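## Task

Do the same for the screw that clamps the cable lug behind the label F6. Turn it in until the motor halts by itself (stopped_at_torque=1), leave all other screws unchanged, and do not turn or move it afterwards. If it was pushed in rather than turned, back it fully out and drive it again. Raise the torque limit from its starting minimum if needed. Then release, move away, and lift the screwdriver well above the head; skipping the lift costs points.

## Robot and tools

Robot: one six-joint UR-style arm carrying a powered screwdriver. The screwdriver is a hex key inside a thin vacuum sleeve that can hold a screw on the key. There is only one arm, so every motion argument describes a single tool point.

Frame: every pose is given in the scene frame. Its origin is on the table top directly under the arm's base, and +z points up. Looking along +x, +y is to the left. The base may be slightly tilted, and the reported position gets less accurate at long reach. The tool point (end_effector_position) is the tip of the hex key when nothing presses on it. The key points along the tool point's own +z axis and can be pushed back by up to 12 mm. A flat block sticks out about 9 cm toward the tool's -y side and rotates with it. Keep that block clear of objects.

execute_actions(actions): actions is a list of actions. Each action is a list of up to 15 rows, and each row is one control step of 1/30 s. If an action has fewer than 15 rows, its last row is repeated until the action has run 15 steps (0.5 s). A row holds 10 numbers:
- x, y, z: the absolute target position of the tool point, in metres.
- qw, qx, qy, qz: the absolute target orientation, w first.
- spindle, torque_limit, sleeve_vacuum: each from -1 to 1.
The controller clips each step's command to within 100 mm and 16 degrees of the measured pose, so a far target takes several actions. A target more than 0.6 m from the tool point along any of the tool's axes is refused. If the first action fails that test, the whole call is rejected and nothing moves. Resend your chosen quaternion in every row rather than copying a drifted reported one. An empty list simply returns the current state and images.

Screwdriver values:
- spindle: +1 turns the key clockwise at 500 rpm, which drives a screw in. -1 turns it the other way. Reaching full speed takes 0.5 s.
- The spindle setting persists between actions and while you reply, and the arm does not follow the screw on its own. Finish actions with spindle 0.
- torque_limit maps linearly from 0.3 N m at -1 to 1.2 N m at +1, and it starts at -1.
- sleeve_vacuum above 0.01 holds a screw; any other value releases it.
- torque_limit and sleeve_vacuum keep their last value.

move(target, speed, stop_force, blocking): this drives the tool point in a straight line toward one absolute pose. target is one 10-number row; its last three numbers are applied when the move starts. speed is in m/s, from 0.002 to 0.5 (default 0.25), and rotation is capped at twice that value in rad/s. The path lasts 0.5 to 10 s, and it does not avoid obstacles. stop_force, in N from 13 to 80, ends the path when the wrist reads that much extra push against the motion. The arm then backs up two steps and holds. Use it only with slow, non-rotating approaches, and omit it when moving away from a contact. blocking=false returns after 0.5 s and cannot be combined with stop_force; poll it with wait(0) or halt it with stop. The result's move: line gives the outcome (done, contact, held, off_target, moving, fault) and the limits that acted, such as paced or held.

wait(seconds, 0 to 10) lets the scene run while the last command is held. stop() brakes a running move; the spindle keeps running. zoom_image(camera, region) enlarges part of one camera's latest image. region is [x0, y0, x1, y1] in pixels with the origin at the top left, up to 504 by 504. The cameras are cam_head_left, cam_head_right, cam_high, cam_low and cam_wrist, each 504x504. read_manual(section="licences") only returns licence text. finished_scene(scene) ends the current scene, and it cannot be undone.

Driving a screw:
1. Place the tool point on the screw's axis, 2 mm below the top of its head.
2. Turn slowly, with spindle between -0.2 and 0.2. A negative value seats the key without advancing the screw; a positive value seats it and drives the screw in.
3. While the screw turns, lower the arm 0.7 mm per turn so it keeps following.
The motor halts at 95 % of the torque limit, either because the head is seated or because the thread jammed, and stopped_at_torque then reads 1. After that, positive spindle does nothing until spindle has been 0 or below for 0.5 s. If the head is not down yet, raise torque_limit and restart. Loosening never stops by itself; if turns does not decrease, raise torque_limit. Other result fields: screw_detected is 1 while sleeve_vacuum_kpa exceeds 30, meaning a head is sealing the sleeve. turns is the key's cumulative rotation, positive clockwise.

Results show the tool point's pose and velocities, the Hand target (where the controller is now steering), the joint positions and torques, the wrist force and torque in tool axes, step readings (HELD marks a step that was limited), and any pose unreachable lines (the clearance check intervened). The wrist force sensor has offsets up to about 5.5 N and noise up to about 3.4 N, and it saturates near 100 N. A press on a surface reads as force pointing back into the arm. The joint ranges are -3.142 to 3.142 rad for shoulder pan, 0 to 3.142 rad for the elbow, and -6.283 to 6.283 rad for the rest. Commands are smoothed and lag by about 0.17 s. The simulation keeps running while you reply.

Avoid:
- Hard contact. The arm is stiff, so a target even slightly beyond a firm surface can cause a fault.
- Joint torque reaching its load limit (306, 306, 139, 50.2, 50.2, 50.2 N m) or any external force reaching 150 N. Either one freezes the arm for 10 s and cancels the rest of the call.
- Motors overheating. A warning appears at 70 °C, and at 85 °C the brakes lock the arm.
- Knocking items off the table, which fails the task, and drops, slips or slams.

Each tool is called after ">>>" in YAML: its name, and indented under it one key for each argument.

## Session

>>> execute_actions:
  actions: []

Scene clock: 0.00 s.
end_effector_position=(+0.4114, +0.0719, +0.2987) sleeve_vacuum_kpa=0 screw_detected=0 stopped_at_torque=0 turns=0.00 end_effector_quat_wxyz=(+0.001, +0.707, +0.707, -0.002) end_effector_velocity=(+0.000, -0.000, -0.000) end_effector_angular_velocity=(-0.000, -0.000, -0.001)
Joint positions: [-0.455 -2.119  2.162 -1.614 -1.569 -0.454]
Joint velocities: [-0.001 -0.     0.    -0.    -0.    -0.   ]
Joint torques (N m, as the arm reports them, + toward a larger angle): no reading
Motor temperatures (°C, as the motors report them): [22 24 22 33 30 26]
Wrist force (N, on the end effector, along its own x y z axes, offset not removed): no reading
Wrist torque (N m, same axes, about the end effector's origin, offset not removed): no reading
Hand target: +0.411, +0.072, +0.299; +0.001, +0.707, +0.707, -0.002

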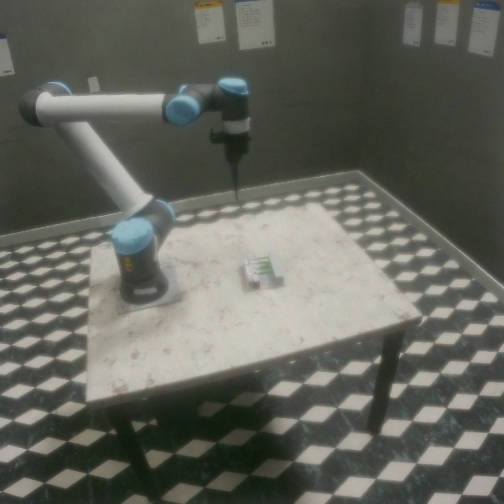

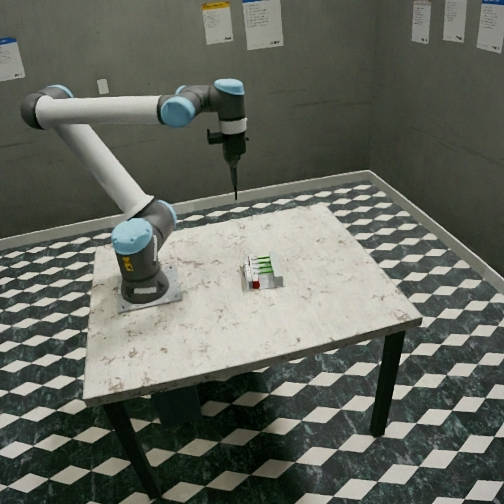

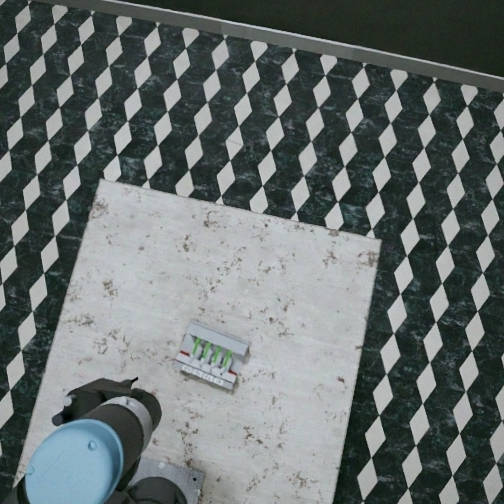

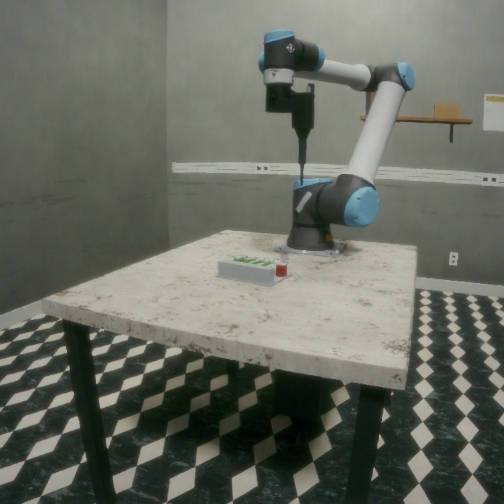

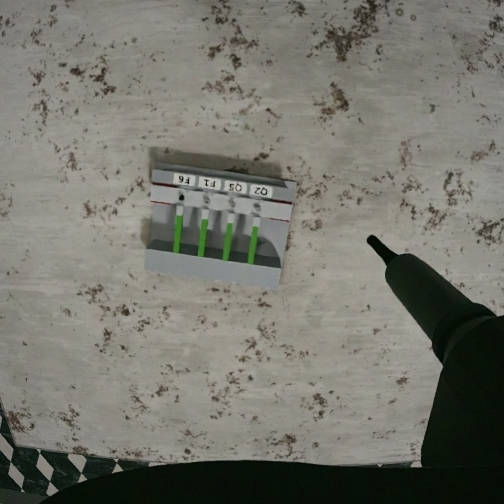

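>>> move:
  target: [0.419,-0.094,0.09,0,0.7071,0.7071,0,0,-1,0]

>>> zoom_image:
  camera: "cam_wrist"
  region: [300, 170, 460, 300]

>>> zoom_image:
  camera: "cam_head_right"
  region: [230, 230, 290, 295]

Scene clock: 2.27 s.
end_effector_position=(+0.4188, -0.0942, +0.0901) sleeve_vacuum_kpa=0 screw_detected=0 stopped_at_torque=0 turns=0.00 end_effector_quat_wxyz=(+0.000, +0.707, +0.707, -0.000) end_effector_velocity=(+0.001, -0.002, -0.002) end_effector_angular_velocity=(-0.000, -0.000, +0.001)
Joint positions: [-0.79  -1.893  2.43  -2.106 -1.565 -0.788]
Joint velocities: [-0.001  0.006  0.001 -0.008 -0.    -0.002]
Joint torques (N m, as the arm reports them, + toward a larger angle): [-11.09  -5.86 -41.64  -7.9    3.12  -3.17]
Motor temperatures (°C, as the motors report them): [22 24 22 33 30 26]
Wrist force (N, on the end effector, along its own x y z axes, offset not removed): [0.7 -0.6 1.6]
Wrist torque (N m, same axes, about the end effector's origin, offset not removed): [-0.28 -0.39 0.13]
Hand target: +0.419, -0.094, +0.090; +0.000, +0.707, +0.707, -0.000
Off the commanded pose: 0.000 m, 0 deg.
move: done

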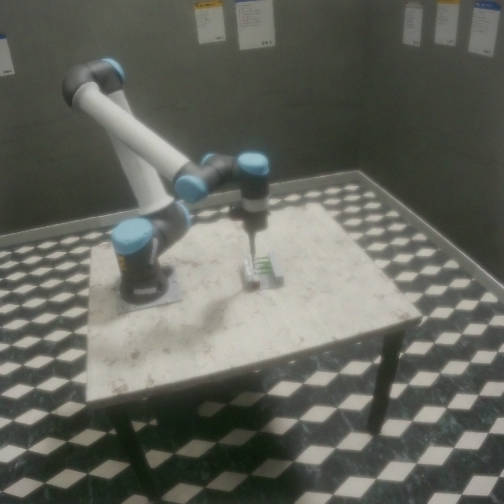

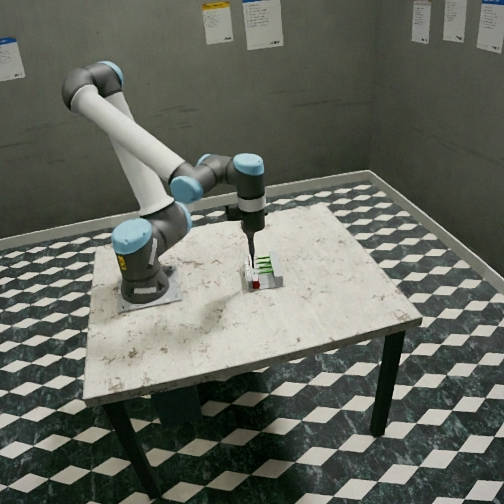

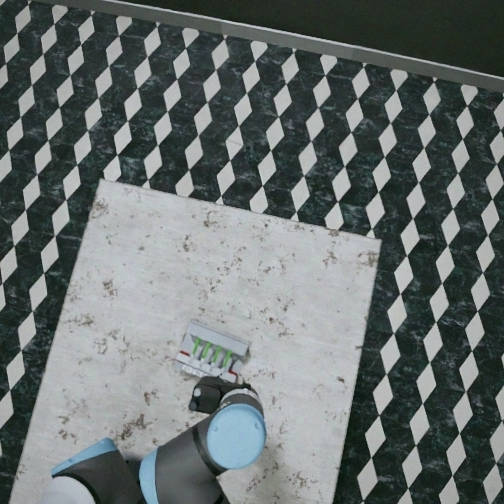

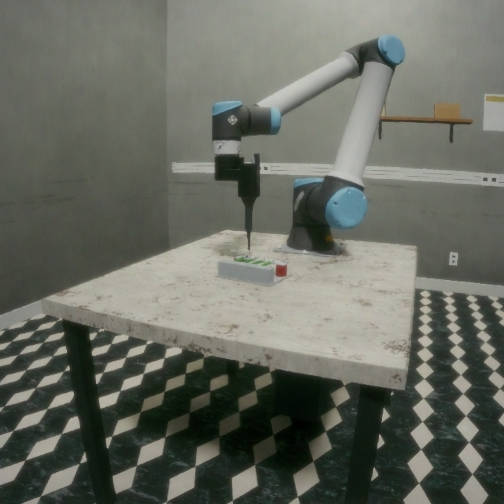

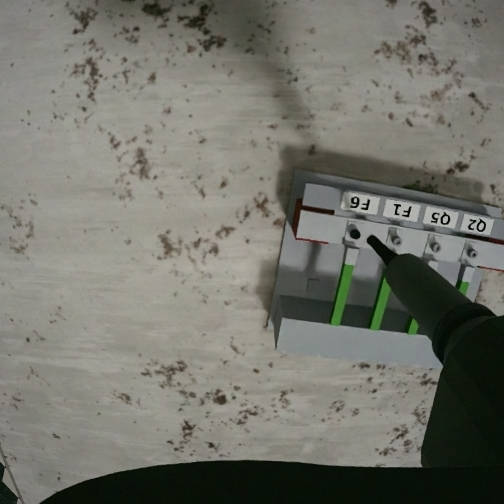

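Region (300, 170, 460, 300) of cam_wrist's 504x504 image, scaled by 3.150, with more detail than that image has; it fills the top 410 rows of this view, and the rest is white.

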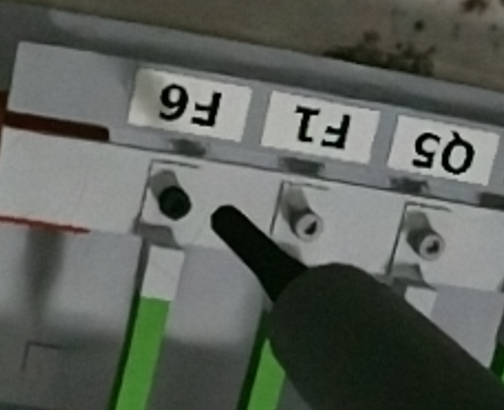

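Region (230, 230, 290, 295) of cam_head_right's 504x504 image, scaled by 7.754, with more detail than that image has; it fills the left 465 columns of this view, and the rest is white.

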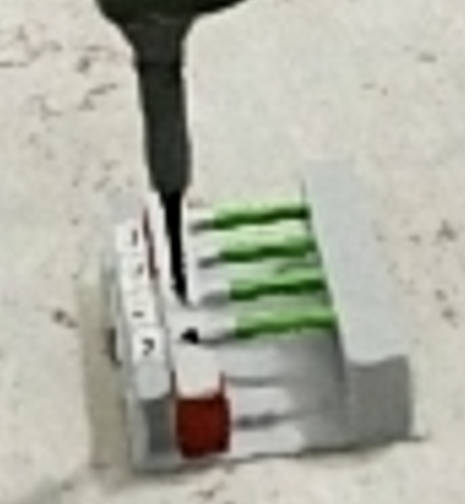

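>>> move:
  target: [0.421,-0.101,0.085,0,0.7071,0.7071,0,0,-1,0]
  speed: 0.05

>>> zoom_image:
  camera: "cam_wrist"
  region: [320, 190, 420, 280]

>>> zoom_image:
  camera: "cam_head_right"
  region: [235, 245, 275, 285]

Scene clock: 3.37 s.
end_effector_position=(+0.4209, -0.1007, +0.0852) sleeve_vacuum_kpa=0 screw_detected=0 stopped_at_torque=0 turns=0.00 end_effector_quat_wxyz=(-0.000, +0.707, +0.707, -0.000) end_effector_velocity=(+0.001, -0.002, -0.001) end_effector_angular_velocity=(+0.000, +0.001, +0.001)
Joint positions: [-0.797 -1.876  2.43  -2.122 -1.565 -0.796]
Joint velocities: [-0.001  0.005 -0.    -0.004 -0.    -0.002]
Joint torques (N m, as the arm reports them, + toward a larger angle): [-14.05  -9.87 -62.01  -7.49   2.46  -2.88]
Motor temperatures (°C, as the motors report them): [22 24 22 33 30 26]
Wrist force (N, on the end effector, along its own x y z axes, offset not removed): [0.5 0.1 -0.1]
Wrist torque (N m, same axes, about the end effector's origin, offset not removed): [-0.11 -0.44 0.02]
Hand target: +0.421, -0.101, +0.085; +0.000, +0.707, +0.707, -0.000
Off the commanded pose: 0.000 m, 0 deg.
move: done

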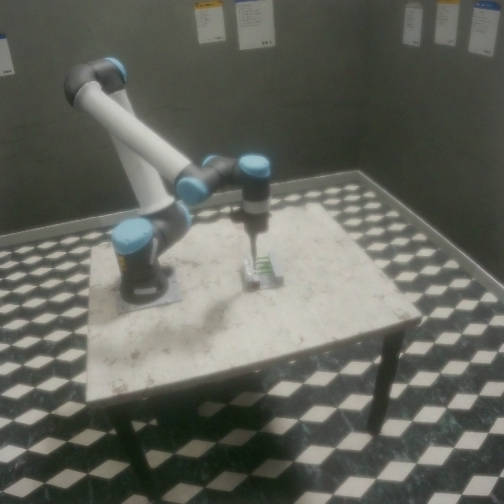

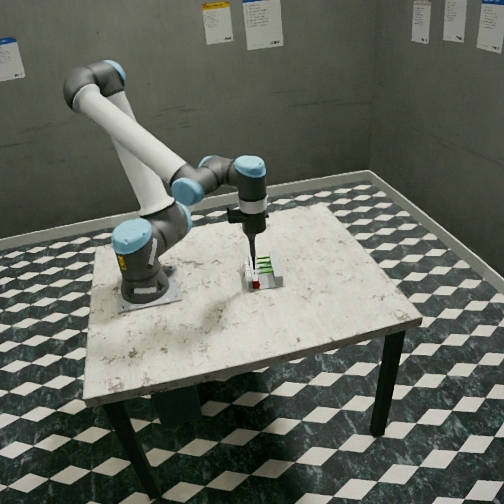

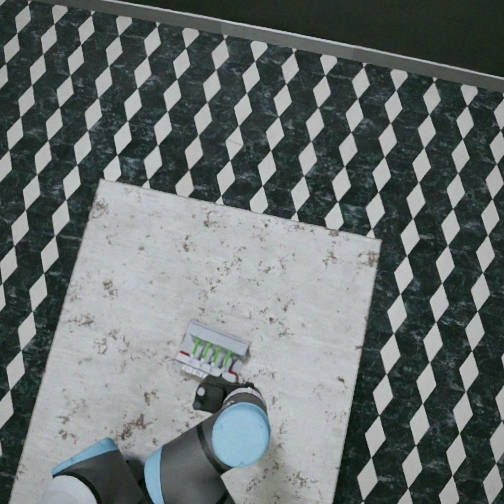

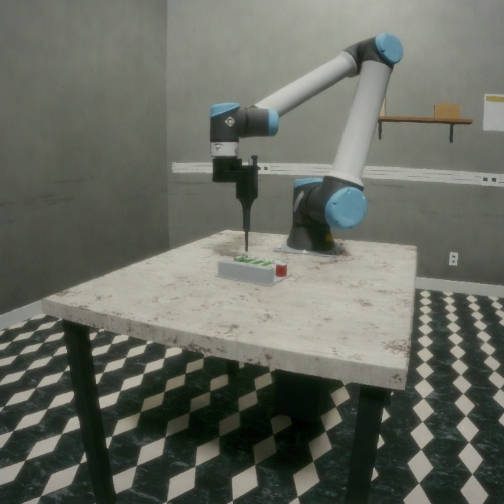

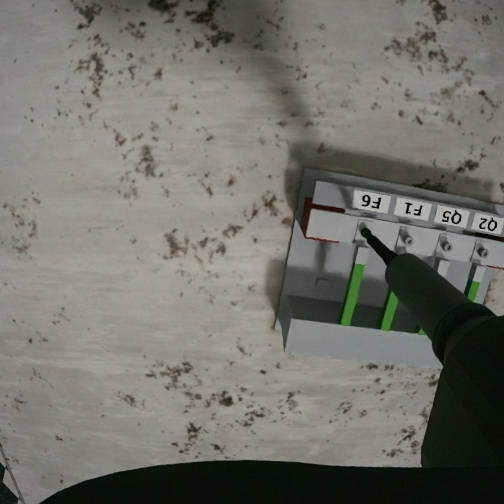

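Region (320, 190, 420, 280) of cam_wrist's 504x504 image, scaled by 5.040, with more detail than that image has; it fills the top 454 rows of this view, and the rest is white.

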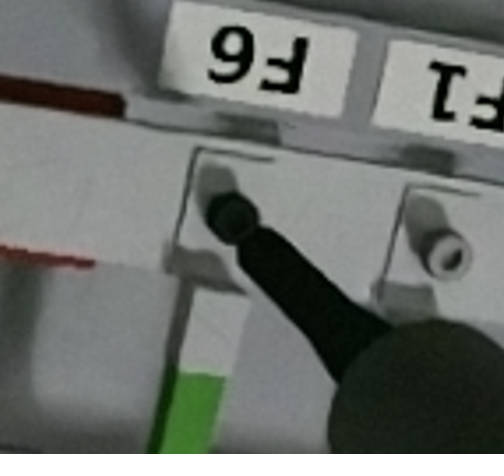

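Region (235, 245, 275, 285) of cam_head_right's 504x504 image, scaled by 12.600, with more detail than that image has.

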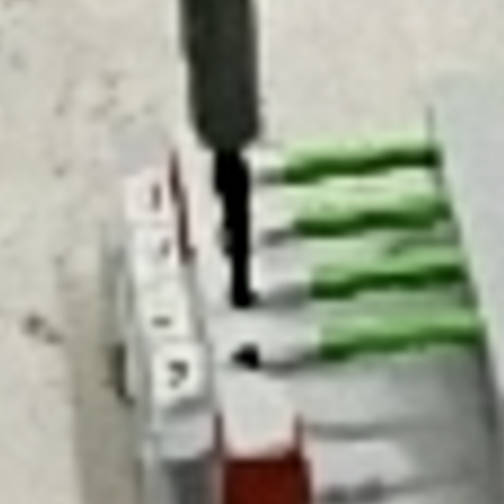

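>>> move:
  target: [0.421,-0.101,0.074,0,0.7071,0.7071,0,0,-1,0]
  speed: 0.03

>>> zoom_image:
  camera: "cam_wrist"
  region: [340, 210, 400, 260]

>>> zoom_image:
  camera: "cam_head_right"
  region: [235, 245, 275, 285]

Scene clock: 4.43 s.
end_effector_position=(+0.4210, -0.1010, +0.0744) sleeve_vacuum_kpa=0 screw_detected=0 stopped_at_torque=0 turns=0.00 end_effector_quat_wxyz=(-0.000, +0.707, +0.707, +0.000) end_effector_velocity=(+0.000, -0.000, -0.003) end_effector_angular_velocity=(-0.000, -0.000, +0.000)
Joint positions: [-0.798 -1.861  2.443 -2.15  -1.565 -0.796]
Joint velocities: [ 0.001  0.004  0.004 -0.008  0.     0.   ]
Joint torques (N m, as the arm reports them, + toward a larger angle): [ 14.8   -9.91 -40.94  -7.57   3.01   2.77]
Motor temperatures (°C, as the motors report them): [22 24 22 33 30 26]
Wrist force (N, on the end effector, along its own x y z axes, offset not removed): [-0.3 0.9 0.1]
Wrist torque (N m, same axes, about the end effector's origin, offset not removed): [0.15 -0.19 0.02]
Hand target: +0.421, -0.101, +0.074; -0.000, +0.707, +0.707, +0.000
Off the commanded pose: 0.000 m, 0 deg.
move: done

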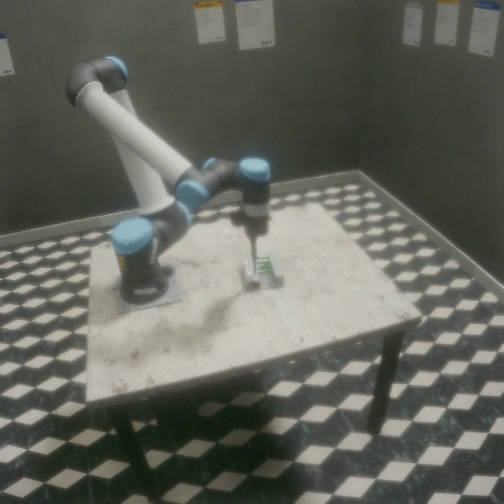

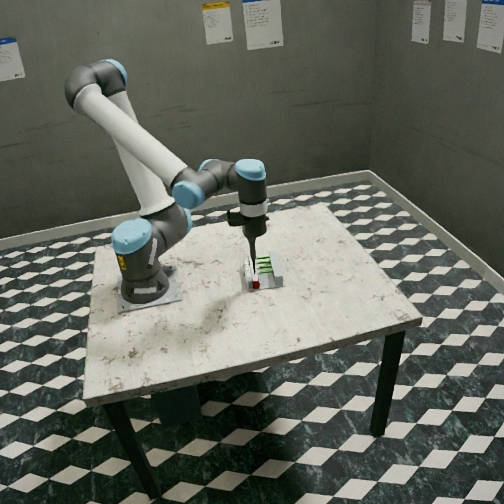

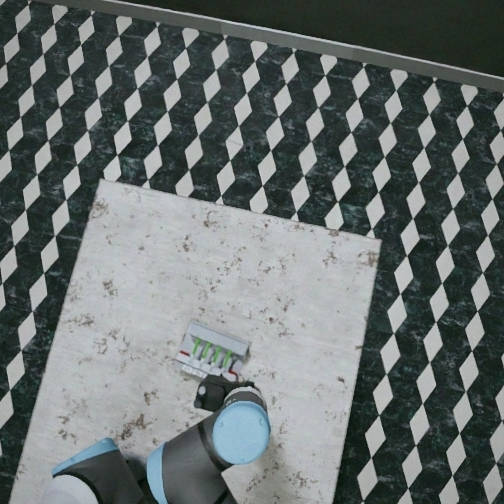

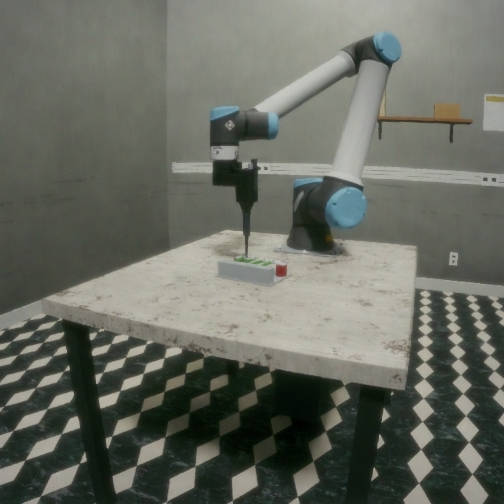

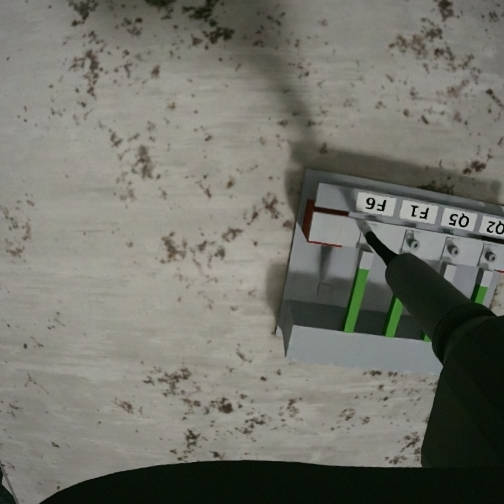

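Region (340, 210, 400, 260) of cam_wrist's 504x504 image, scaled by 8.400, with more detail than that image has.

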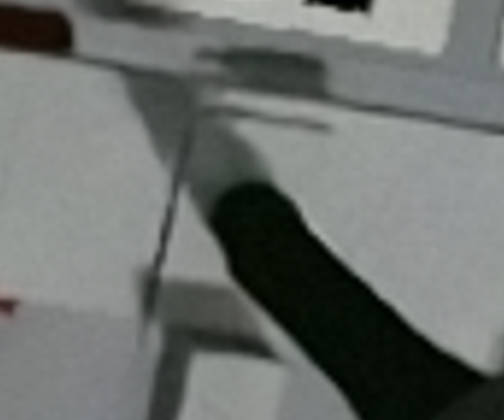

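Region (235, 245, 275, 285) of cam_head_right's 504x504 image, scaled by 12.600, with more detail than that image has.

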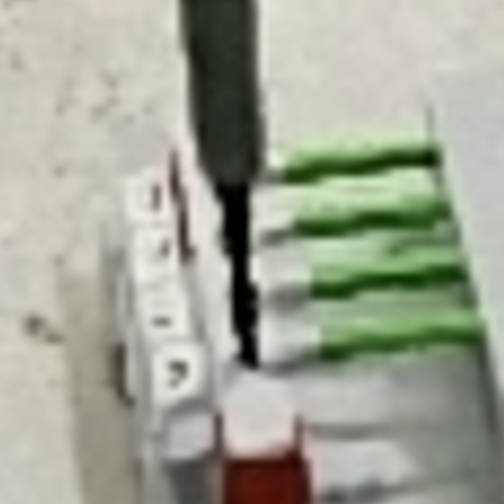

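Well overlapped. Descend.

>>> move:
  target: [0.421,-0.101,0.0675,0,0.7071,0.7071,0,-0.1,-1,1]
  speed: 0.005

>>> execute_actions:
  actions:
    - [[0.421,-0.101,0.0675,0,0.7071,0.7071,0,-0.1,-1,1]]
    - [[0.421,-0.101,0.0675,0,0.7071,0.7071,0,0,-1,1]]

>>> zoom_image:
  camera: "cam_wrist"
  region: [340, 210, 400, 260]

Scene clock: 6.20 s.
end_effector_position=(+0.4210, -0.1010, +0.0677) sleeve_vacuum_kpa=14 screw_detected=0 stopped_at_torque=0 turns=-1.27 end_effector_quat_wxyz=(+0.000, +0.707, +0.707, +0.000) end_effector_velocity=(-0.000, -0.000, -0.001) end_effector_angular_velocity=(-0.000, -0.000, -0.001)
Joint positions: [-0.797 -1.852  2.451 -2.168 -1.565 -0.796]
Joint velocities: [-0.001  0.002  0.001 -0.003 -0.    -0.   ]
Joint torques (N m, as the arm reports them, + toward a larger angle): [ 15.22  -9.64 -36.81  -7.27   2.24   2.4 ]
Motor temperatures (°C, as the motors report them): [22 24 22 33 30 26]
Wrist force (N, on the end effector, along its own x y z axes, offset not removed): [-0.6 -2.2 -3.2]
Wrist torque (N m, same axes, about the end effector's origin, offset not removed): [-0.71 0.07 0.20]
Hand target: +0.421, -0.101, +0.067; -0.000, +0.707, +0.707, +0.000
Off the commanded pose: 0.000 m, 0 deg.
move: done

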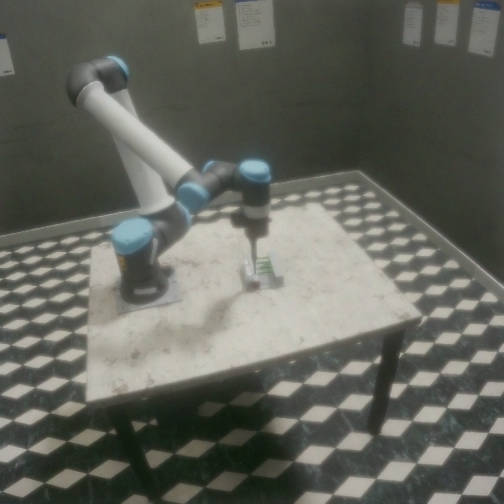

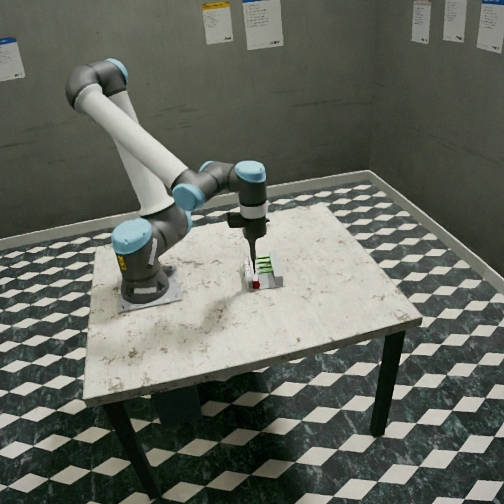

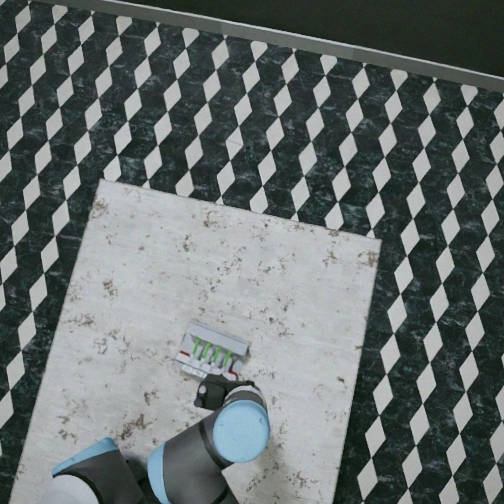

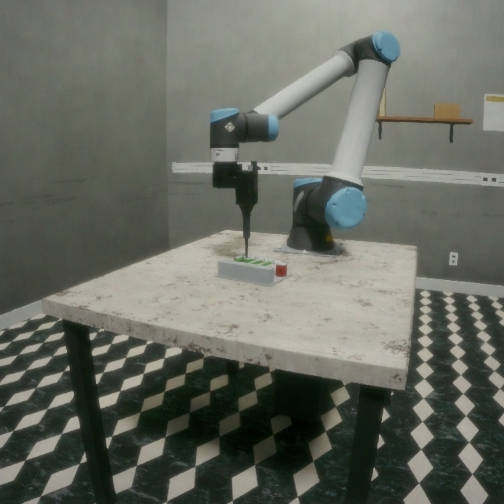

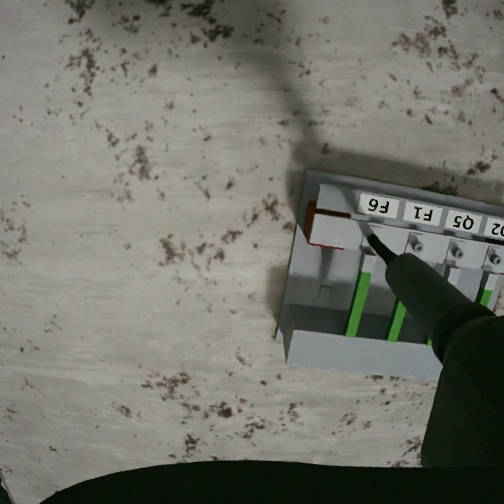

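Scene clock: 7.20 s.
end_effector_position=(+0.4210, -0.1010, +0.0675) sleeve_vacuum_kpa=14 screw_detected=0 stopped_at_torque=0 turns=-1.69 end_effector_quat_wxyz=(+0.000, +0.707, +0.707, +0.000) end_effector_velocity=(-0.001, +0.001, -0.000) end_effector_angular_velocity=(+0.001, +0.002, +0.001)
Joint positions: [-0.797 -1.851  2.451 -2.168 -1.565 -0.796]
Joint velocities: [ 0.     0.     0.     0.002 -0.001 -0.   ]
Joint torques (N m, as the arm reports them, + toward a larger angle): [ 14.99  -7.83 -36.59  -7.53   1.44   2.54]
Motor temperatures (°C, as the motors report them): [22 24 22 33 30 26]
Wrist force (N, on the end effector, along its own x y z axes, offset not removed): [-0.2 -1.5 -5.7]
Wrist torque (N m, same axes, about the end effector's origin, offset not removed): [-0.57 -0.25 0.17]
Hand target: +0.421, -0.101, +0.067; -0.000, +0.707, +0.707, +0.000
Off the commanded pose: 0.000 m, 0 deg.
Step readings (end_effector_position; steps 1 to 15: 1st action; 16 to 30: 2nd action):
0: (+0.4210, -0.1010, +0.0677)
1: (+0.4210, -0.1010, +0.0676)
2: (+0.4210, -0.1010, +0.0676)
4: (+0.4210, -0.1010, +0.0676)
8: (+0.4210, -0.1010, +0.0675)
15: (+0.4210, -0.1010, +0.0675)
16: (+0.4210, -0.1010, +0.0675)
17: (+0.4210, -0.1010, +0.0675)
19: (+0.4210, -0.1010, +0.0675)
23: (+0.4210, -0.1010, +0.0675)
30: end_effector_position above

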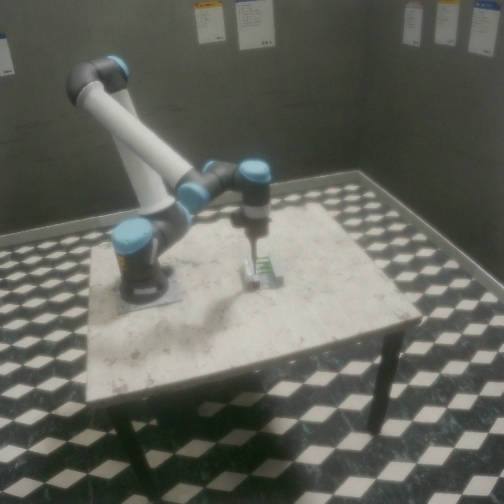

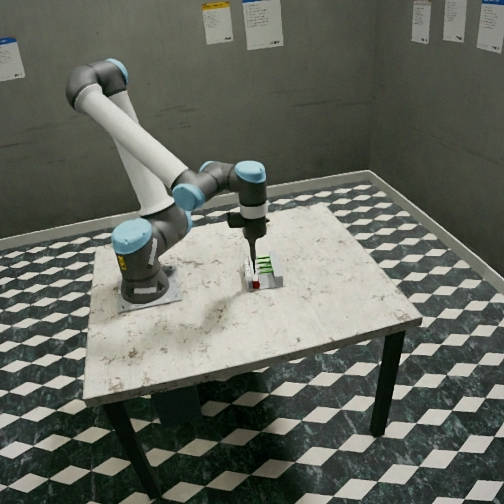

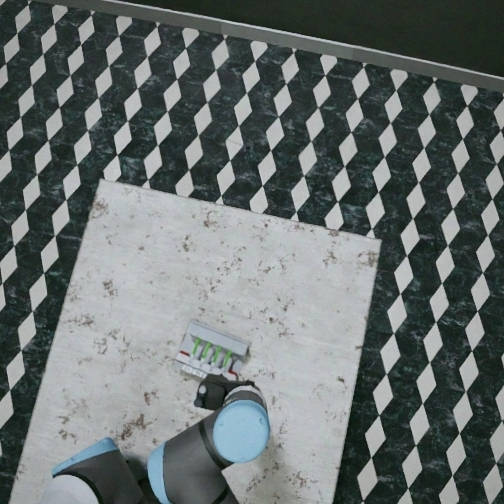

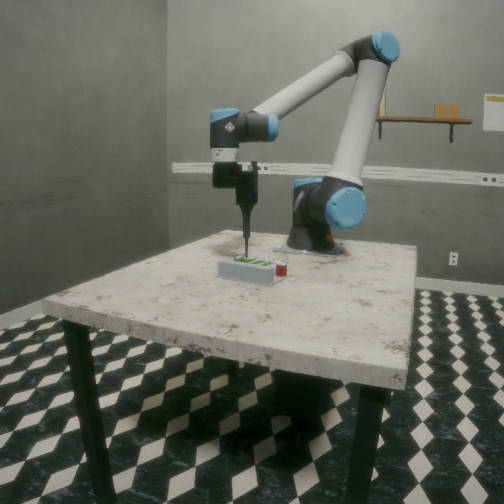

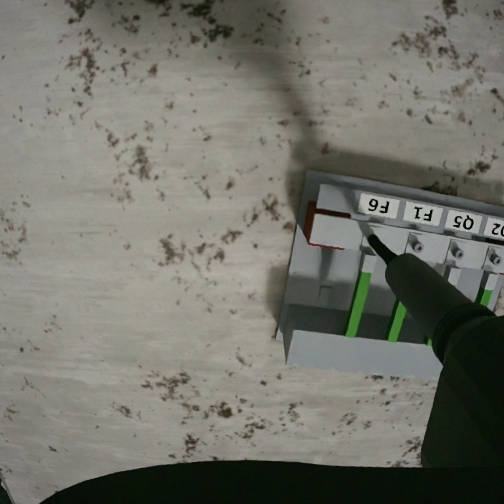

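Region (340, 210, 400, 260) of cam_wrist's 504x504 image, scaled by 8.400, with more detail than that image has.

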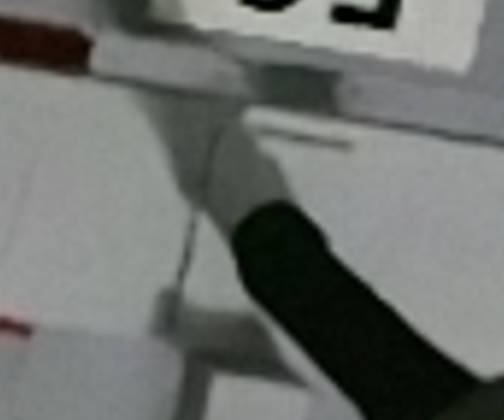

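>>> move:
  target: [0.421,-0.101,0.079,0,0.7071,0.7071,0,0,-1,0]
  speed: 0.03

>>> zoom_image:
  camera: "cam_wrist"
  region: [340, 210, 400, 260]

>>> zoom_image:
  camera: "cam_head_right"
  region: [240, 255, 270, 285]

>>> zoom_image:
  camera: "cam_low"
  region: [225, 240, 275, 280]

Scene clock: 8.23 s.
end_effector_position=(+0.4210, -0.1010, +0.0786) sleeve_vacuum_kpa=0 screw_detected=0 stopped_at_torque=0 turns=-1.69 end_effector_quat_wxyz=(+0.000, +0.707, +0.707, +0.000) end_effector_velocity=(-0.000, -0.000, +0.003) end_effector_angular_velocity=(+0.000, +0.000, -0.000)
Joint positions: [-0.798 -1.867  2.437 -2.139 -1.565 -0.796]
Joint velocities: [-0.001 -0.004 -0.004  0.008  0.    -0.001]
Joint torques (N m, as the arm reports them, + toward a larger angle): [-14.92 -29.91 -62.31  -2.04   0.56  -3.01]
Motor temperatures (°C, as the motors report them): [22 24 22 33 30 26]
Wrist force (N, on the end effector, along its own x y z axes, offset not removed): [0.2 0.2 0.7]
Wrist torque (N m, same axes, about the end effector's origin, offset not removed): [-0.11 -0.33 0.05]
Hand target: +0.421, -0.101, +0.079; +0.000, +0.707, +0.707, -0.000
Off the commanded pose: 0.000 m, 0 deg.
move: done

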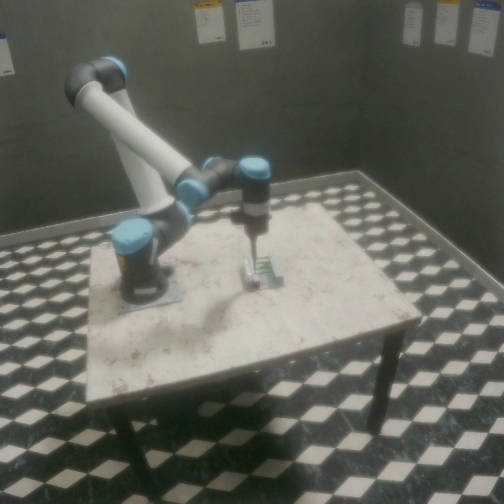

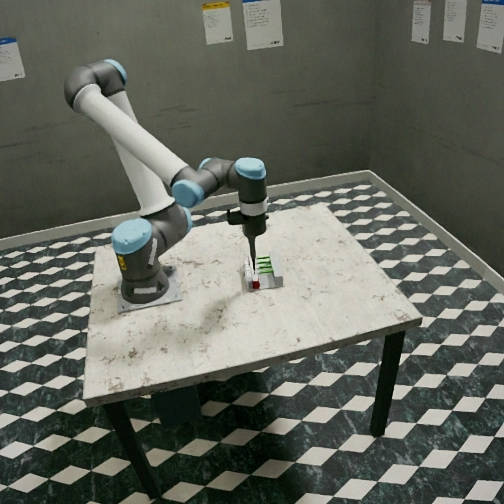

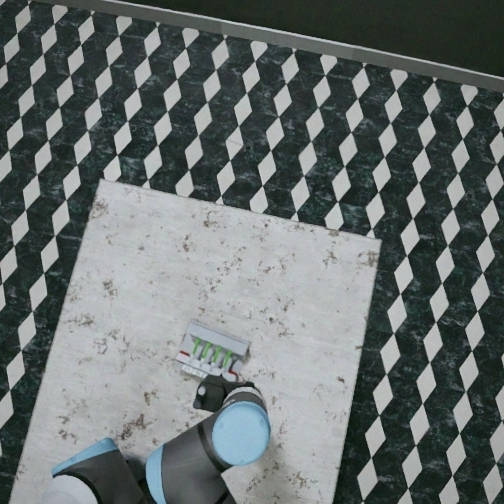

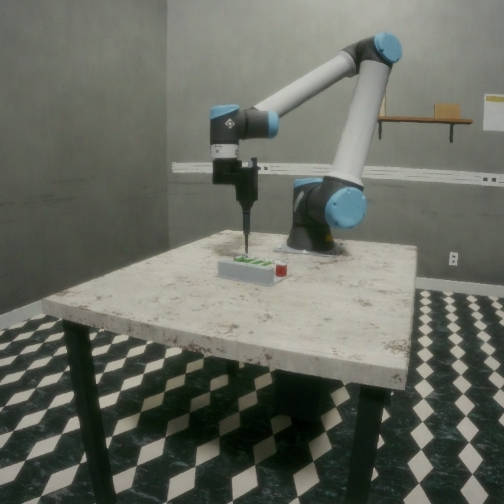

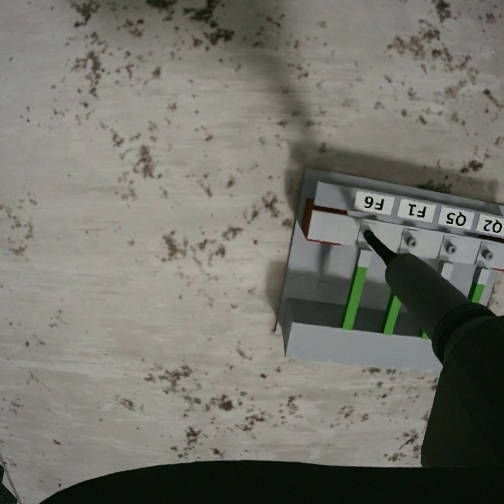

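Region (340, 210, 400, 260) of cam_wrist's 504x504 image, scaled by 8.400, with more detail than that image has.

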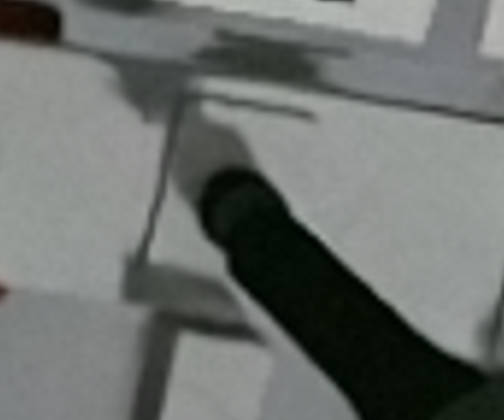

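Region (240, 255, 270, 285) of cam_head_right's 504x504 image, scaled by 16.800, with more detail than that image has.

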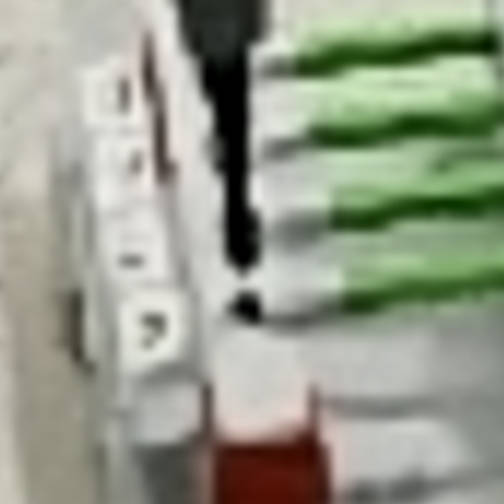

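Region (225, 240, 275, 280) of cam_low's 504x504 image, scaled by 10.080, with more detail than that image has; it fills the top 403 rows of this view, and the rest is white.

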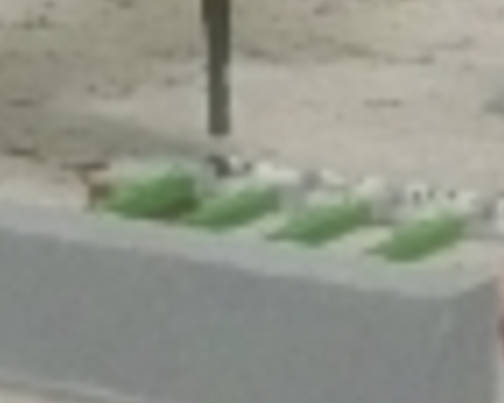

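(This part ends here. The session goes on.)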